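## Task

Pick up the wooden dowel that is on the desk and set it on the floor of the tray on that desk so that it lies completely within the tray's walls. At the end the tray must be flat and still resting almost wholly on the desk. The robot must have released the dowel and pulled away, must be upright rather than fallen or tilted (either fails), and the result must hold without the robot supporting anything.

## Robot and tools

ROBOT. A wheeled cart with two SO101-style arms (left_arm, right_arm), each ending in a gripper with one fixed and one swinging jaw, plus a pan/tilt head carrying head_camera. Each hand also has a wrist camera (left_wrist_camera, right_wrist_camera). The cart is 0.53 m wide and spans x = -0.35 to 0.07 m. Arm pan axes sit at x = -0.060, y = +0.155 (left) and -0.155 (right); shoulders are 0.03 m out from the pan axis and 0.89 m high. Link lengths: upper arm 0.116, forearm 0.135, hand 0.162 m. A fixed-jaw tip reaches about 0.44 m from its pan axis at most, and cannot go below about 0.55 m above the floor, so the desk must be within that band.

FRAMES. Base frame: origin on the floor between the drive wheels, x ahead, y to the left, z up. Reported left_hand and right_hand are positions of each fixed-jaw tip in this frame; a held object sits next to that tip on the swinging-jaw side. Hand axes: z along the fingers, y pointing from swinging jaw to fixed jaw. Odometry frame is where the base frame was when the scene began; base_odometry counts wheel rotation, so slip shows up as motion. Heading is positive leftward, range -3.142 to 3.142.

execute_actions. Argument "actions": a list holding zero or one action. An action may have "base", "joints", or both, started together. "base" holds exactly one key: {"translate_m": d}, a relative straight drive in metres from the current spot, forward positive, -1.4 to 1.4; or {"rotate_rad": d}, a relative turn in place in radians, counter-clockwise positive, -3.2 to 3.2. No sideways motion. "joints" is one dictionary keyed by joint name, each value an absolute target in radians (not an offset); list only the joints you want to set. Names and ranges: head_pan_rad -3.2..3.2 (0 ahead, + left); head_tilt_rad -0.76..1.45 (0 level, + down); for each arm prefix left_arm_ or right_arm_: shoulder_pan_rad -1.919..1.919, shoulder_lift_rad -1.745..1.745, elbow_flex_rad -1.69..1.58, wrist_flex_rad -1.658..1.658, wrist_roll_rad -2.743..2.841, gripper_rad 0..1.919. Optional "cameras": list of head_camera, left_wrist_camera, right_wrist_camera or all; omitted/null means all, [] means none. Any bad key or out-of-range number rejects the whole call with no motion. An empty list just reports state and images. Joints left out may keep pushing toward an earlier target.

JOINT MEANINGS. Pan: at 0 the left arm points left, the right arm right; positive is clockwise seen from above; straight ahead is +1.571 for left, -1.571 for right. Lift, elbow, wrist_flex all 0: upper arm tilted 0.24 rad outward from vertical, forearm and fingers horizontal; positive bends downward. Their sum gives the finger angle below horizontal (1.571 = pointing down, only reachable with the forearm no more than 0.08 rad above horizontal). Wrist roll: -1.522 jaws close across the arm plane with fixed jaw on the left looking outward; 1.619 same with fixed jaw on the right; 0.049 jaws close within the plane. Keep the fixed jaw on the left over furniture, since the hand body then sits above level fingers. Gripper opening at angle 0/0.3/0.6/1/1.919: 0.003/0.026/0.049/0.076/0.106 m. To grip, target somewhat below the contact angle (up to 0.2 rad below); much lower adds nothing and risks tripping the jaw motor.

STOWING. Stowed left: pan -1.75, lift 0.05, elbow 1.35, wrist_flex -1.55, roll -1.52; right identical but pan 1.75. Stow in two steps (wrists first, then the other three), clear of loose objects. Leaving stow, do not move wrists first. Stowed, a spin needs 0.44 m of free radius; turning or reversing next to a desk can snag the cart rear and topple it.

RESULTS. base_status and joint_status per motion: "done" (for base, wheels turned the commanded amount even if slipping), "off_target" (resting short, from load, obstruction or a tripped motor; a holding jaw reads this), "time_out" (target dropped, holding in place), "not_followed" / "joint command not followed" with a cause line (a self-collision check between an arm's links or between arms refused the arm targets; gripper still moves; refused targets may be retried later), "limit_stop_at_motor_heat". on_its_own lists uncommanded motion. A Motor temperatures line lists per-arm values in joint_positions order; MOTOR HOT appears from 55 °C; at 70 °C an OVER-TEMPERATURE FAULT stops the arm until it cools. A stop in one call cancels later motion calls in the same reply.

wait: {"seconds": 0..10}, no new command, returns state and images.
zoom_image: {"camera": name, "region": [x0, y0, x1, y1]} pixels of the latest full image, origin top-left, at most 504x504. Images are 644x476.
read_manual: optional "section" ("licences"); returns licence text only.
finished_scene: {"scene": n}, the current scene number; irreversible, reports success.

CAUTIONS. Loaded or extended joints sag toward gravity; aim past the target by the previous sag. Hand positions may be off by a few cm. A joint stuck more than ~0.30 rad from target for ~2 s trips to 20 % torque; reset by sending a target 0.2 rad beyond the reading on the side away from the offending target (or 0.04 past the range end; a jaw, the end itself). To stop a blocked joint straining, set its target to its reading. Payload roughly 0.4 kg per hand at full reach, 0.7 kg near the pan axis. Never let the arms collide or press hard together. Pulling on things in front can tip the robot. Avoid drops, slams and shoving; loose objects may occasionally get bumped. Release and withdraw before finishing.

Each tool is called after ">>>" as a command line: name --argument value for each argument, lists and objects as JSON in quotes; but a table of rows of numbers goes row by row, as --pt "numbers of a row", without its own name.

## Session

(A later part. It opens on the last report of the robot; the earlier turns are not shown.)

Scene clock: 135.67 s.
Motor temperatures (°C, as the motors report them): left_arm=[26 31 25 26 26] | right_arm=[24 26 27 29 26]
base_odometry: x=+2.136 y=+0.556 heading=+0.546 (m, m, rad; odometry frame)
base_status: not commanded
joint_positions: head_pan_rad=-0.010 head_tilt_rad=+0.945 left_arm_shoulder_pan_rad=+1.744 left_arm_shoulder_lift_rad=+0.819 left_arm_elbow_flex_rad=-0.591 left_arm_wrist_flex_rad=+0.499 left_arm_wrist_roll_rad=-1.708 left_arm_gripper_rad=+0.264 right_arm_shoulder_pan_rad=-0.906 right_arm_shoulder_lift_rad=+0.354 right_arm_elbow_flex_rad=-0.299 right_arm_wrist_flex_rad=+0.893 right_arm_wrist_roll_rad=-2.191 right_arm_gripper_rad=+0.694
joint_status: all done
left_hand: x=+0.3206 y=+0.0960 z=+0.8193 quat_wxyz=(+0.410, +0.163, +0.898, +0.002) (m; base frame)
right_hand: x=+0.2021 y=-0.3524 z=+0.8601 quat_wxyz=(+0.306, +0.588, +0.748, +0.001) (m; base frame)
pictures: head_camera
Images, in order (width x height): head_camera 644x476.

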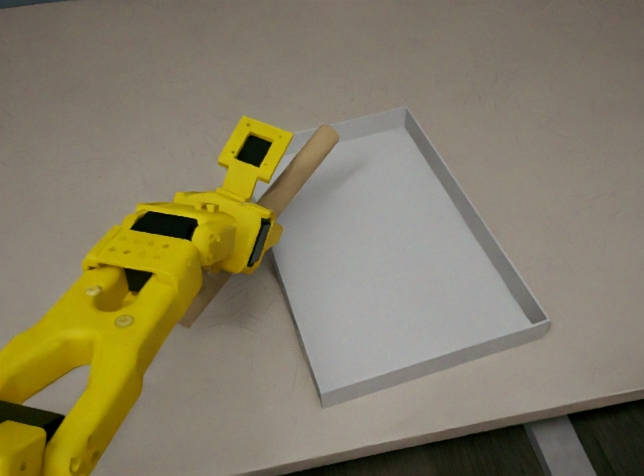

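>>> execute_actions --actions '[{"joints":{"right_arm_shoulder_pan_rad":-1.52,"right_arm_shoulder_lift_rad":0.78,"right_arm_elbow_flex_rad":-0.85,"right_arm_wrist_flex_rad":1.1,"right_arm_wrist_roll_rad":-1.15}}]' --cameras '["right_wrist_camera"]'

Scene clock: 141.70 s.
Motor temperatures (°C, as the motors report them): left_arm=[26 31 25 26 26] | right_arm=[24 26 27 29 26]
base_odometry: x=+2.136 y=+0.556 heading=+0.546 (m, m, rad; odometry frame)
base_status: not commanded
joint_positions: head_pan_rad=-0.010 head_tilt_rad=+0.945 left_arm_shoulder_pan_rad=+1.744 left_arm_shoulder_lift_rad=+0.819 left_arm_elbow_flex_rad=-0.591 left_arm_wrist_flex_rad=+0.499 left_arm_wrist_roll_rad=-1.708 left_arm_gripper_rad=+0.264 right_arm_shoulder_pan_rad=-1.514 right_arm_shoulder_lift_rad=+0.803 right_arm_elbow_flex_rad=-0.811 right_arm_wrist_flex_rad=+1.091 right_arm_wrist_roll_rad=-1.160 right_arm_gripper_rad=+0.694
joint_status: all done
left_hand: x=+0.3206 y=+0.0960 z=+0.8193 quat_wxyz=(+0.410, +0.163, +0.898, +0.002) (m; base frame)
right_hand: x=+0.2781 y=-0.1671 z=+0.8151 quat_wxyz=(+0.236, -0.148, +0.959, -0.050) (m; base frame)
pictures: right_wrist_camera
Images, in order (width x height): right_wrist_camera 644x476.

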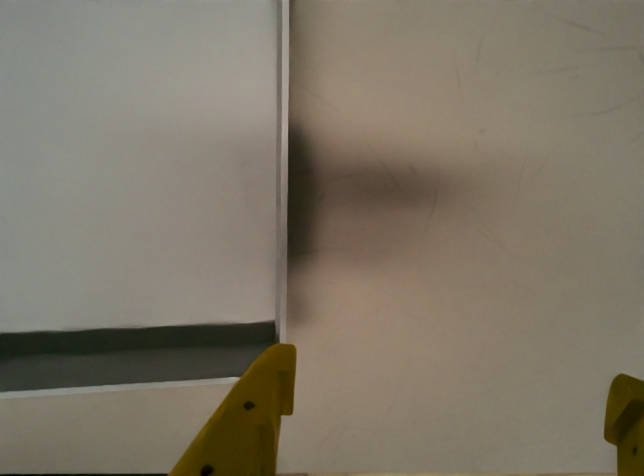

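>>> execute_actions --actions '[{"joints":{"right_arm_shoulder_pan_rad":-1.60}}]' --cameras '[]'

>>> execute_actions --actions '[{"joints":{"right_arm_shoulder_lift_rad":1.0,"right_arm_elbow_flex_rad":-0.69,"right_arm_wrist_flex_rad":0.78}}]' --cameras '[]'

>>> execute_actions --actions '[{"joints":{"right_arm_gripper_rad":0.0}}]' --cameras '["right_wrist_camera"]'

Scene clock: 144.57 s.
Motor temperatures (°C, as the motors report them): left_arm=[26 31 25 26 26] | right_arm=[24 26 27 29 26]
base_odometry: x=+2.136 y=+0.556 heading=+0.546 (m, m, rad; odometry frame)
base_status: not commanded
joint_positions: head_pan_rad=-0.010 head_tilt_rad=+0.945 left_arm_shoulder_pan_rad=+1.744 left_arm_shoulder_lift_rad=+0.819 left_arm_elbow_flex_rad=-0.591 left_arm_wrist_flex_rad=+0.499 left_arm_wrist_roll_rad=-1.708 left_arm_gripper_rad=+0.264 right_arm_shoulder_pan_rad=-1.594 right_arm_shoulder_lift_rad=+0.803 right_arm_elbow_flex_rad=-0.811 right_arm_wrist_flex_rad=+1.091 right_arm_wrist_roll_rad=-1.160 right_arm_gripper_rad=+0.694
joint_status: all done
left_hand: x=+0.3206 y=+0.0960 z=+0.8193 quat_wxyz=(+0.410, +0.163, +0.898, +0.002) (m; base frame)
right_hand: x=+0.2780 y=-0.1401 z=+0.8151 quat_wxyz=(+0.238, -0.186, +0.952, -0.041) (m; base frame)
pictures: none
No camera images: the call's "cameras" was empty. Leave "cameras" out to get every camera's image.

Scene clock: 145.57 s.
Motor temperatures (°C, as the motors report them): left_arm=[26 31 25 26 26] | right_arm=[24 26 27 29 26]
base_odometry: x=+2.136 y=+0.556 heading=+0.546 (m, m, rad; odometry frame)
base_status: not commanded
joint_positions: head_pan_rad=-0.010 head_tilt_rad=+0.945 left_arm_shoulder_pan_rad=+1.744 left_arm_shoulder_lift_rad=+0.819 left_arm_elbow_flex_rad=-0.591 left_arm_wrist_flex_rad=+0.499 left_arm_wrist_roll_rad=-1.708 left_arm_gripper_rad=+0.264 right_arm_shoulder_pan_rad=-1.594 right_arm_shoulder_lift_rad=+1.025 right_arm_elbow_flex_rad=-0.687 right_arm_wrist_flex_rad=+0.795 right_arm_wrist_roll_rad=-1.160 right_arm_gripper_rad=+0.694
joint_status: all done
left_hand: x=+0.3206 y=+0.0960 z=+0.8193 quat_wxyz=(+0.410, +0.163, +0.898, +0.002) (m; base frame)
right_hand: x=+0.2751 y=-0.1402 z=+0.7418 quat_wxyz=(+0.214, -0.187, +0.958, -0.037) (m; base frame)
pictures: none
No camera images: the call's "cameras" was empty. Leave "cameras" out to get every camera's image.

Scene clock: 146.47 s.
Motor temperatures (°C, as the motors report them): left_arm=[26 31 25 26 26] | right_arm=[24 26 27 29 26]
base_odometry: x=+2.136 y=+0.556 heading=+0.546 (m, m, rad; odometry frame)
base_status: not commanded
joint_positions: head_pan_rad=-0.010 head_tilt_rad=+0.945 left_arm_shoulder_pan_rad=+1.744 left_arm_shoulder_lift_rad=+0.819 left_arm_elbow_flex_rad=-0.591 left_arm_wrist_flex_rad=+0.499 left_arm_wrist_roll_rad=-1.708 left_arm_gripper_rad=+0.264 right_arm_shoulder_pan_rad=-1.594 right_arm_shoulder_lift_rad=+1.025 right_arm_elbow_flex_rad=-0.687 right_arm_wrist_flex_rad=+0.795 right_arm_wrist_roll_rad=-1.160 right_arm_gripper_rad=+0.012
joint_status: all done
left_hand: x=+0.3206 y=+0.0960 z=+0.8193 quat_wxyz=(+0.410, +0.163, +0.898, +0.002) (m; base frame)
right_hand: x=+0.2751 y=-0.1402 z=+0.7418 quat_wxyz=(+0.214, -0.187, +0.958, -0.037) (m; base frame)
pictures: right_wrist_camera
Images, in order (width x height): right_wrist_camera 644x476.

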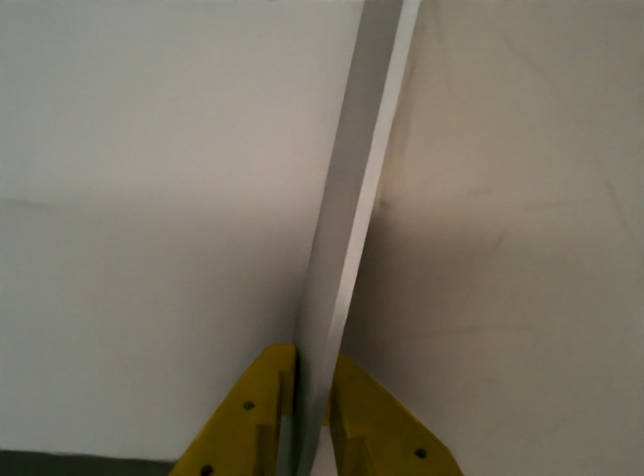

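Gripped. First lift dowel arm out of the way, then drag.

>>> execute_actions --actions '[{"joints":{"left_arm_shoulder_pan_rad":1.2}}]' --cameras '[]'

>>> execute_actions --actions '[{"joints":{"right_arm_shoulder_pan_rad":-1.87,"right_arm_wrist_roll_rad":-1.9}}]' --cameras '[]'

>>> execute_actions --actions '[{"joints":{"right_arm_gripper_rad":0.7}}]' --cameras '[]'

>>> execute_actions --actions '[{"joints":{"right_arm_shoulder_lift_rad":0.7,"right_arm_elbow_flex_rad":-0.95,"right_arm_wrist_flex_rad":1.25}}]' --cameras '["head_camera"]'

Scene clock: 151.17 s.
Motor temperatures (°C, as the motors report them): left_arm=[26 31 25 26 26] | right_arm=[24 26 27 29 26]
base_odometry: x=+2.136 y=+0.556 heading=+0.546 (m, m, rad; odometry frame)
base_status: not commanded
joint_positions: head_pan_rad=-0.010 head_tilt_rad=+0.945 left_arm_shoulder_pan_rad=+1.206 left_arm_shoulder_lift_rad=+0.819 left_arm_elbow_flex_rad=-0.591 left_arm_wrist_flex_rad=+0.499 left_arm_wrist_roll_rad=-1.708 left_arm_gripper_rad=+0.264 right_arm_shoulder_pan_rad=-1.594 right_arm_shoulder_lift_rad=+1.025 right_arm_elbow_flex_rad=-0.687 right_arm_wrist_flex_rad=+0.795 right_arm_wrist_roll_rad=-1.160 right_arm_gripper_rad=+0.012
joint_status: all done
left_hand: x=+0.2970 y=+0.2996 z=+0.8193 quat_wxyz=(+0.394, -0.082, +0.909, +0.111) (m; base frame)
right_hand: x=+0.2751 y=-0.1402 z=+0.7418 quat_wxyz=(+0.214, -0.187, +0.958, -0.037) (m; base frame)
pictures: none
No camera images: the call's "cameras" was empty. Leave "cameras" out to get every camera's image.

Scene clock: 152.50 s.
Motor temperatures (°C, as the motors report them): left_arm=[26 31 25 26 26] | right_arm=[24 26 27 29 26]
base_odometry: x=+2.136 y=+0.556 heading=+0.546 (m, m, rad; odometry frame)
base_status: not commanded
joint_positions: head_pan_rad=-0.010 head_tilt_rad=+0.945 left_arm_shoulder_pan_rad=+1.206 left_arm_shoulder_lift_rad=+0.819 left_arm_elbow_flex_rad=-0.591 left_arm_wrist_flex_rad=+0.499 left_arm_wrist_roll_rad=-1.708 left_arm_gripper_rad=+0.264 right_arm_shoulder_pan_rad=-1.867 right_arm_shoulder_lift_rad=+1.029 right_arm_elbow_flex_rad=-0.687 right_arm_wrist_flex_rad=+0.795 right_arm_wrist_roll_rad=-1.888 right_arm_gripper_rad=+0.009
joint_status: all done
left_hand: x=+0.2970 y=+0.2996 z=+0.8193 quat_wxyz=(+0.394, -0.082, +0.909, +0.111) (m; base frame)
right_hand: x=+0.2631 y=-0.0489 z=+0.7433 quat_wxyz=(+0.204, +0.034, +0.976, +0.070) (m; base frame)
pictures: none
No camera images: the call's "cameras" was empty. Leave "cameras" out to get every camera's image.

Scene clock: 153.40 s.
Motor temperatures (°C, as the motors report them): left_arm=[26 31 25 26 26] | right_arm=[24 26 27 29 26]
base_odometry: x=+2.136 y=+0.556 heading=+0.546 (m, m, rad; odometry frame)
base_status: not commanded
joint_positions: head_pan_rad=-0.010 head_tilt_rad=+0.945 left_arm_shoulder_pan_rad=+1.206 left_arm_shoulder_lift_rad=+0.819 left_arm_elbow_flex_rad=-0.591 left_arm_wrist_flex_rad=+0.499 left_arm_wrist_roll_rad=-1.708 left_arm_gripper_rad=+0.264 right_arm_shoulder_pan_rad=-1.867 right_arm_shoulder_lift_rad=+1.029 right_arm_elbow_flex_rad=-0.687 right_arm_wrist_flex_rad=+0.795 right_arm_wrist_roll_rad=-1.891 right_arm_gripper_rad=+0.693
joint_status: all done
left_hand: x=+0.2970 y=+0.2996 z=+0.8193 quat_wxyz=(+0.394, -0.082, +0.909, +0.111) (m; base frame)
right_hand: x=+0.2631 y=-0.0489 z=+0.7433 quat_wxyz=(+0.204, +0.036, +0.976, +0.070) (m; base frame)
pictures: none
No camera images: the call's "cameras" was empty. Leave "cameras" out to get every camera's image.

Scene clock: 154.53 s.
Motor temperatures (°C, as the motors report them): left_arm=[26 31 25 26 26] | right_arm=[24 26 27 29 26]
base_odometry: x=+2.136 y=+0.556 heading=+0.546 (m, m, rad; odometry frame)
base_status: not commanded
joint_positions: head_pan_rad=-0.010 head_tilt_rad=+0.945 left_arm_shoulder_pan_rad=+1.206 left_arm_shoulder_lift_rad=+0.819 left_arm_elbow_flex_rad=-0.591 left_arm_wrist_flex_rad=+0.499 left_arm_wrist_roll_rad=-1.708 left_arm_gripper_rad=+0.264 right_arm_shoulder_pan_rad=-1.867 right_arm_shoulder_lift_rad=+0.759 right_arm_elbow_flex_rad=-0.914 right_arm_wrist_flex_rad=+1.241 right_arm_wrist_roll_rad=-1.891 right_arm_gripper_rad=+0.694
joint_status: all done
left_hand: x=+0.2970 y=+0.2996 z=+0.8193 quat_wxyz=(+0.394, -0.082, +0.909, +0.111) (m; base frame)
right_hand: x=+0.2610 y=-0.0495 z=+0.8416 quat_wxyz=(+0.227, +0.036, +0.970, +0.078) (m; base frame)
pictures: head_camera
Images, in order (width x height): head_camera 644x476.

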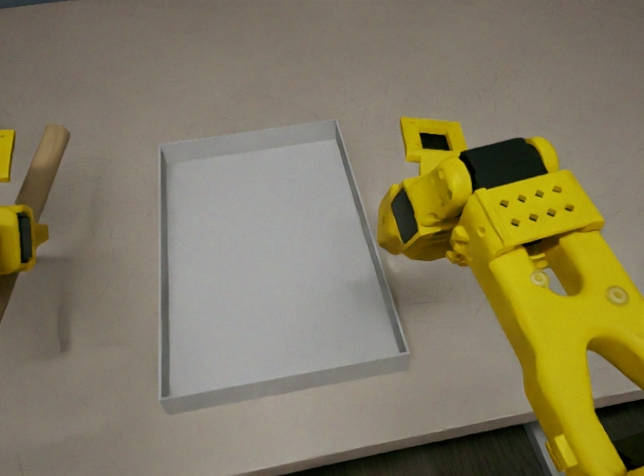

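>>> execute_actions --actions '[{"joints":{"right_arm_shoulder_pan_rad":-0.9,"left_arm_shoulder_pan_rad":1.75,"left_arm_wrist_roll_rad":-1.4}}]' --cameras '["head_camera"]'

Scene clock: 157.63 s.
Motor temperatures (°C, as the motors report them): left_arm=[26 31 25 26 26] | right_arm=[24 26 27 29 26]
base_odometry: x=+2.136 y=+0.556 heading=+0.546 (m, m, rad; odometry frame)
base_status: not commanded
joint_positions: head_pan_rad=-0.010 head_tilt_rad=+0.945 left_arm_shoulder_pan_rad=+1.744 left_arm_shoulder_lift_rad=+0.819 left_arm_elbow_flex_rad=-0.591 left_arm_wrist_flex_rad=+0.499 left_arm_wrist_roll_rad=-1.409 left_arm_gripper_rad=+0.264 right_arm_shoulder_pan_rad=-0.906 right_arm_shoulder_lift_rad=+0.759 right_arm_elbow_flex_rad=-0.914 right_arm_wrist_flex_rad=+1.241 right_arm_wrist_roll_rad=-1.891 right_arm_gripper_rad=+0.694
joint_status: all done
left_hand: x=+0.3191 y=+0.0963 z=+0.8175 quat_wxyz=(+0.405, +0.027, +0.912, -0.059) (m; base frame)
right_hand: x=+0.2104 y=-0.3575 z=+0.8416 quat_wxyz=(+0.237, +0.480, +0.844, -0.035) (m; base frame)
pictures: head_camera
Images, in order (width x height): head_camera 644x476.

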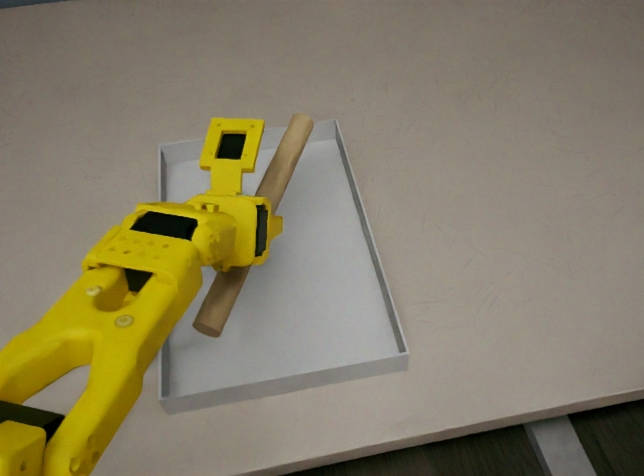

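>>> execute_actions --actions '[{"joints":{"left_arm_shoulder_lift_rad":0.74,"left_arm_elbow_flex_rad":-0.16,"left_arm_wrist_flex_rad":0.05}}]' --cameras '["head_camera"]'

Scene clock: 161.10 s.
Motor temperatures (°C, as the motors report them): left_arm=[26 32 25 26 26] | right_arm=[24 26 27 29 26]
base_odometry: x=+2.136 y=+0.556 heading=+0.546 (m, m, rad; odometry frame)
base_status: not commanded
joint_positions: head_pan_rad=-0.010 head_tilt_rad=+0.945 left_arm_shoulder_pan_rad=+1.744 left_arm_shoulder_lift_rad=+0.808 left_arm_elbow_flex_rad=-0.154 left_arm_wrist_flex_rad=+0.069 left_arm_wrist_roll_rad=-1.409 left_arm_gripper_rad=+0.264 right_arm_shoulder_pan_rad=-0.906 right_arm_shoulder_lift_rad=+0.759 right_arm_elbow_flex_rad=-0.914 right_arm_wrist_flex_rad=+1.241 right_arm_wrist_roll_rad=-1.891 right_arm_gripper_rad=+0.694
joint_status: all done
left_hand: x=+0.2968 y=+0.1002 z=+0.7664 quat_wxyz=(+0.407, +0.027, +0.911, -0.059) (m; base frame)
right_hand: x=+0.2104 y=-0.3575 z=+0.8416 quat_wxyz=(+0.237, +0.480, +0.844, -0.035) (m; base frame)
pictures: head_camera
Images, in order (width x height): head_camera 644x476.

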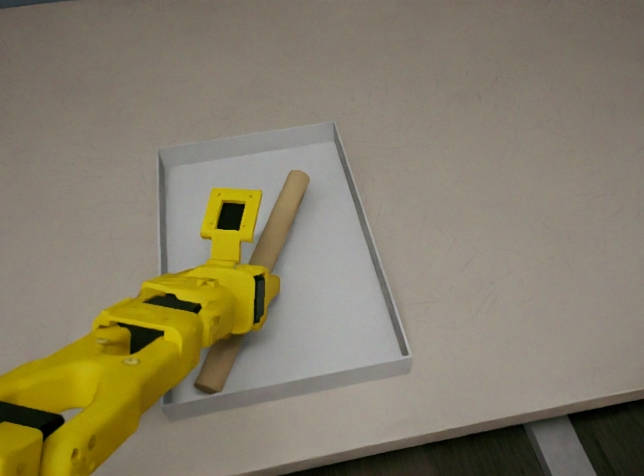

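>>> execute_actions --actions '[{"joints":{"left_arm_shoulder_lift_rad":0.93,"left_arm_elbow_flex_rad":-0.42,"left_arm_wrist_flex_rad":0.15}}]' --cameras '[]'

>>> execute_actions --actions '[{"joints":{"left_arm_gripper_rad":0.8}}]' --cameras '[]'

>>> execute_actions --actions '[{"joints":{"left_arm_shoulder_lift_rad":0.6,"left_arm_elbow_flex_rad":-0.6,"left_arm_wrist_flex_rad":0.6}}]' --cameras '["head_camera"]'

Scene clock: 165.97 s.
Motor temperatures (°C, as the motors report them): left_arm=[26 32 25 26 26] | right_arm=[24 26 27 29 26]
base_odometry: x=+2.136 y=+0.556 heading=+0.546 (m, m, rad; odometry frame)
base_status: not commanded
joint_positions: head_pan_rad=-0.010 head_tilt_rad=+0.945 left_arm_shoulder_pan_rad=+1.744 left_arm_shoulder_lift_rad=+0.960 left_arm_elbow_flex_rad=-0.371 left_arm_wrist_flex_rad=+0.149 left_arm_wrist_roll_rad=-1.409 left_arm_gripper_rad=+0.264 right_arm_shoulder_pan_rad=-0.906 right_arm_shoulder_lift_rad=+0.759 right_arm_elbow_flex_rad=-0.914 right_arm_wrist_flex_rad=+1.241 right_arm_wrist_roll_rad=-1.891 right_arm_gripper_rad=+0.694
joint_status: all done
left_hand: x=+0.3076 y=+0.0983 z=+0.7563 quat_wxyz=(+0.401, +0.027, +0.914, -0.058) (m; base frame)
right_hand: x=+0.2104 y=-0.3575 z=+0.8416 quat_wxyz=(+0.237, +0.480, +0.844, -0.035) (m; base frame)
pictures: none
No camera images: the call's "cameras" was empty. Leave "cameras" out to get every camera's image.

Scene clock: 166.90 s.
Motor temperatures (°C, as the motors report them): left_arm=[26 32 25 26 26] | right_arm=[24 26 27 29 26]
base_odometry: x=+2.136 y=+0.556 heading=+0.546 (m, m, rad; odometry frame)
base_status: not commanded
joint_positions: head_pan_rad=-0.010 head_tilt_rad=+0.945 left_arm_shoulder_pan_rad=+1.744 left_arm_shoulder_lift_rad=+0.960 left_arm_elbow_flex_rad=-0.379 left_arm_wrist_flex_rad=+0.149 left_arm_wrist_roll_rad=-1.409 left_arm_gripper_rad=+0.786 right_arm_shoulder_pan_rad=-0.906 right_arm_shoulder_lift_rad=+0.759 right_arm_elbow_flex_rad=-0.914 right_arm_wrist_flex_rad=+1.241 right_arm_wrist_roll_rad=-1.891 right_arm_gripper_rad=+0.694
joint_status: all done
left_hand: x=+0.3089 y=+0.0981 z=+0.7581 quat_wxyz=(+0.404, +0.027, +0.912, -0.058) (m; base frame)
right_hand: x=+0.2104 y=-0.3575 z=+0.8416 quat_wxyz=(+0.237, +0.480, +0.844, -0.035) (m; base frame)
pictures: none
No camera images: the call's "cameras" was empty. Leave "cameras" out to get every camera's image.

Scene clock: 168.00 s.
Motor temperatures (°C, as the motors report them): left_arm=[26 32 25 26 26] | right_arm=[24 26 27 29 26]
base_odometry: x=+2.136 y=+0.556 heading=+0.546 (m, m, rad; odometry frame)
base_status: not commanded
joint_positions: head_pan_rad=-0.010 head_tilt_rad=+0.945 left_arm_shoulder_pan_rad=+1.744 left_arm_shoulder_lift_rad=+0.658 left_arm_elbow_flex_rad=-0.560 left_arm_wrist_flex_rad=+0.597 left_arm_wrist_roll_rad=-1.409 left_arm_gripper_rad=+0.787 right_arm_shoulder_pan_rad=-0.906 right_arm_shoulder_lift_rad=+0.759 right_arm_elbow_flex_rad=-0.914 right_arm_wrist_flex_rad=+1.241 right_arm_wrist_roll_rad=-1.891 right_arm_gripper_rad=+0.694
joint_status: all done
left_hand: x=+0.3144 y=+0.0971 z=+0.8544 quat_wxyz=(+0.420, +0.027, +0.905, -0.061) (m; base frame)
right_hand: x=+0.2104 y=-0.3575 z=+0.8416 quat_wxyz=(+0.237, +0.480, +0.844, -0.035) (m; base frame)
pictures: head_camera
Images, in order (width x height): head_camera 644x476.

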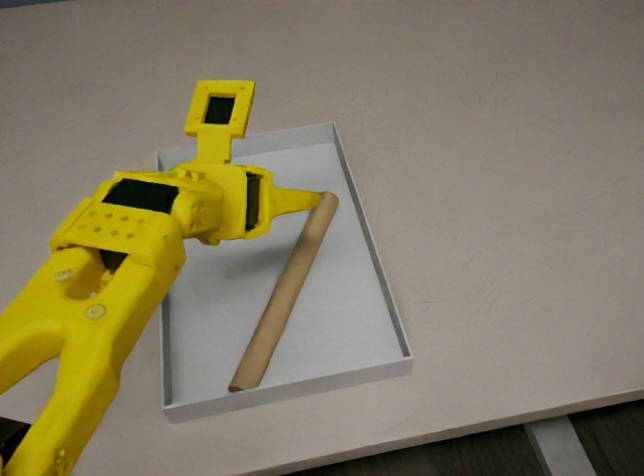

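Dowel is inside. Retract and back off.

>>> execute_actions --actions '[{"base":{"translate_m":-0.4},"joints":{"left_arm_shoulder_pan_rad":1.0,"left_arm_shoulder_lift_rad":0.2,"left_arm_elbow_flex_rad":0.3}}]' --cameras '["head_camera"]'

>>> finished_scene --scene 2

Scene clock: 172.87 s.
Motor temperatures (°C, as the motors report them): left_arm=[26 32 25 26 26] | right_arm=[24 26 27 29 26]
base_odometry: x=+1.793 y=+0.349 heading=+0.544 (m, m, rad; odometry frame)
base_status: done
joint_positions: head_pan_rad=-0.010 head_tilt_rad=+0.945 left_arm_shoulder_pan_rad=+1.006 left_arm_shoulder_lift_rad=+0.244 left_arm_elbow_flex_rad=+0.303 left_arm_wrist_flex_rad=+0.597 left_arm_wrist_roll_rad=-1.409 left_arm_gripper_rad=+0.787 right_arm_shoulder_pan_rad=-0.905 right_arm_shoulder_lift_rad=+0.759 right_arm_elbow_flex_rad=-0.914 right_arm_wrist_flex_rad=+1.241 right_arm_wrist_roll_rad=-1.891 right_arm_gripper_rad=+0.694
joint_status: all done
left_hand: x=+0.1624 y=+0.3048 z=+0.7842 quat_wxyz=(+0.206, -0.325, +0.922, +0.047) (m; base frame)
right_hand: x=+0.2101 y=-0.3579 z=+0.8416 quat_wxyz=(+0.237, +0.480, +0.844, -0.035) (m; base frame)
pictures: head_camera
Images, in order (width x height): head_camera 644x476.

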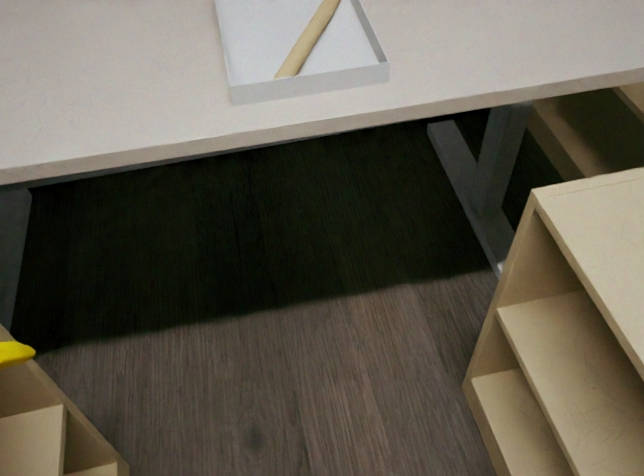

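The scene is finished: the task was done.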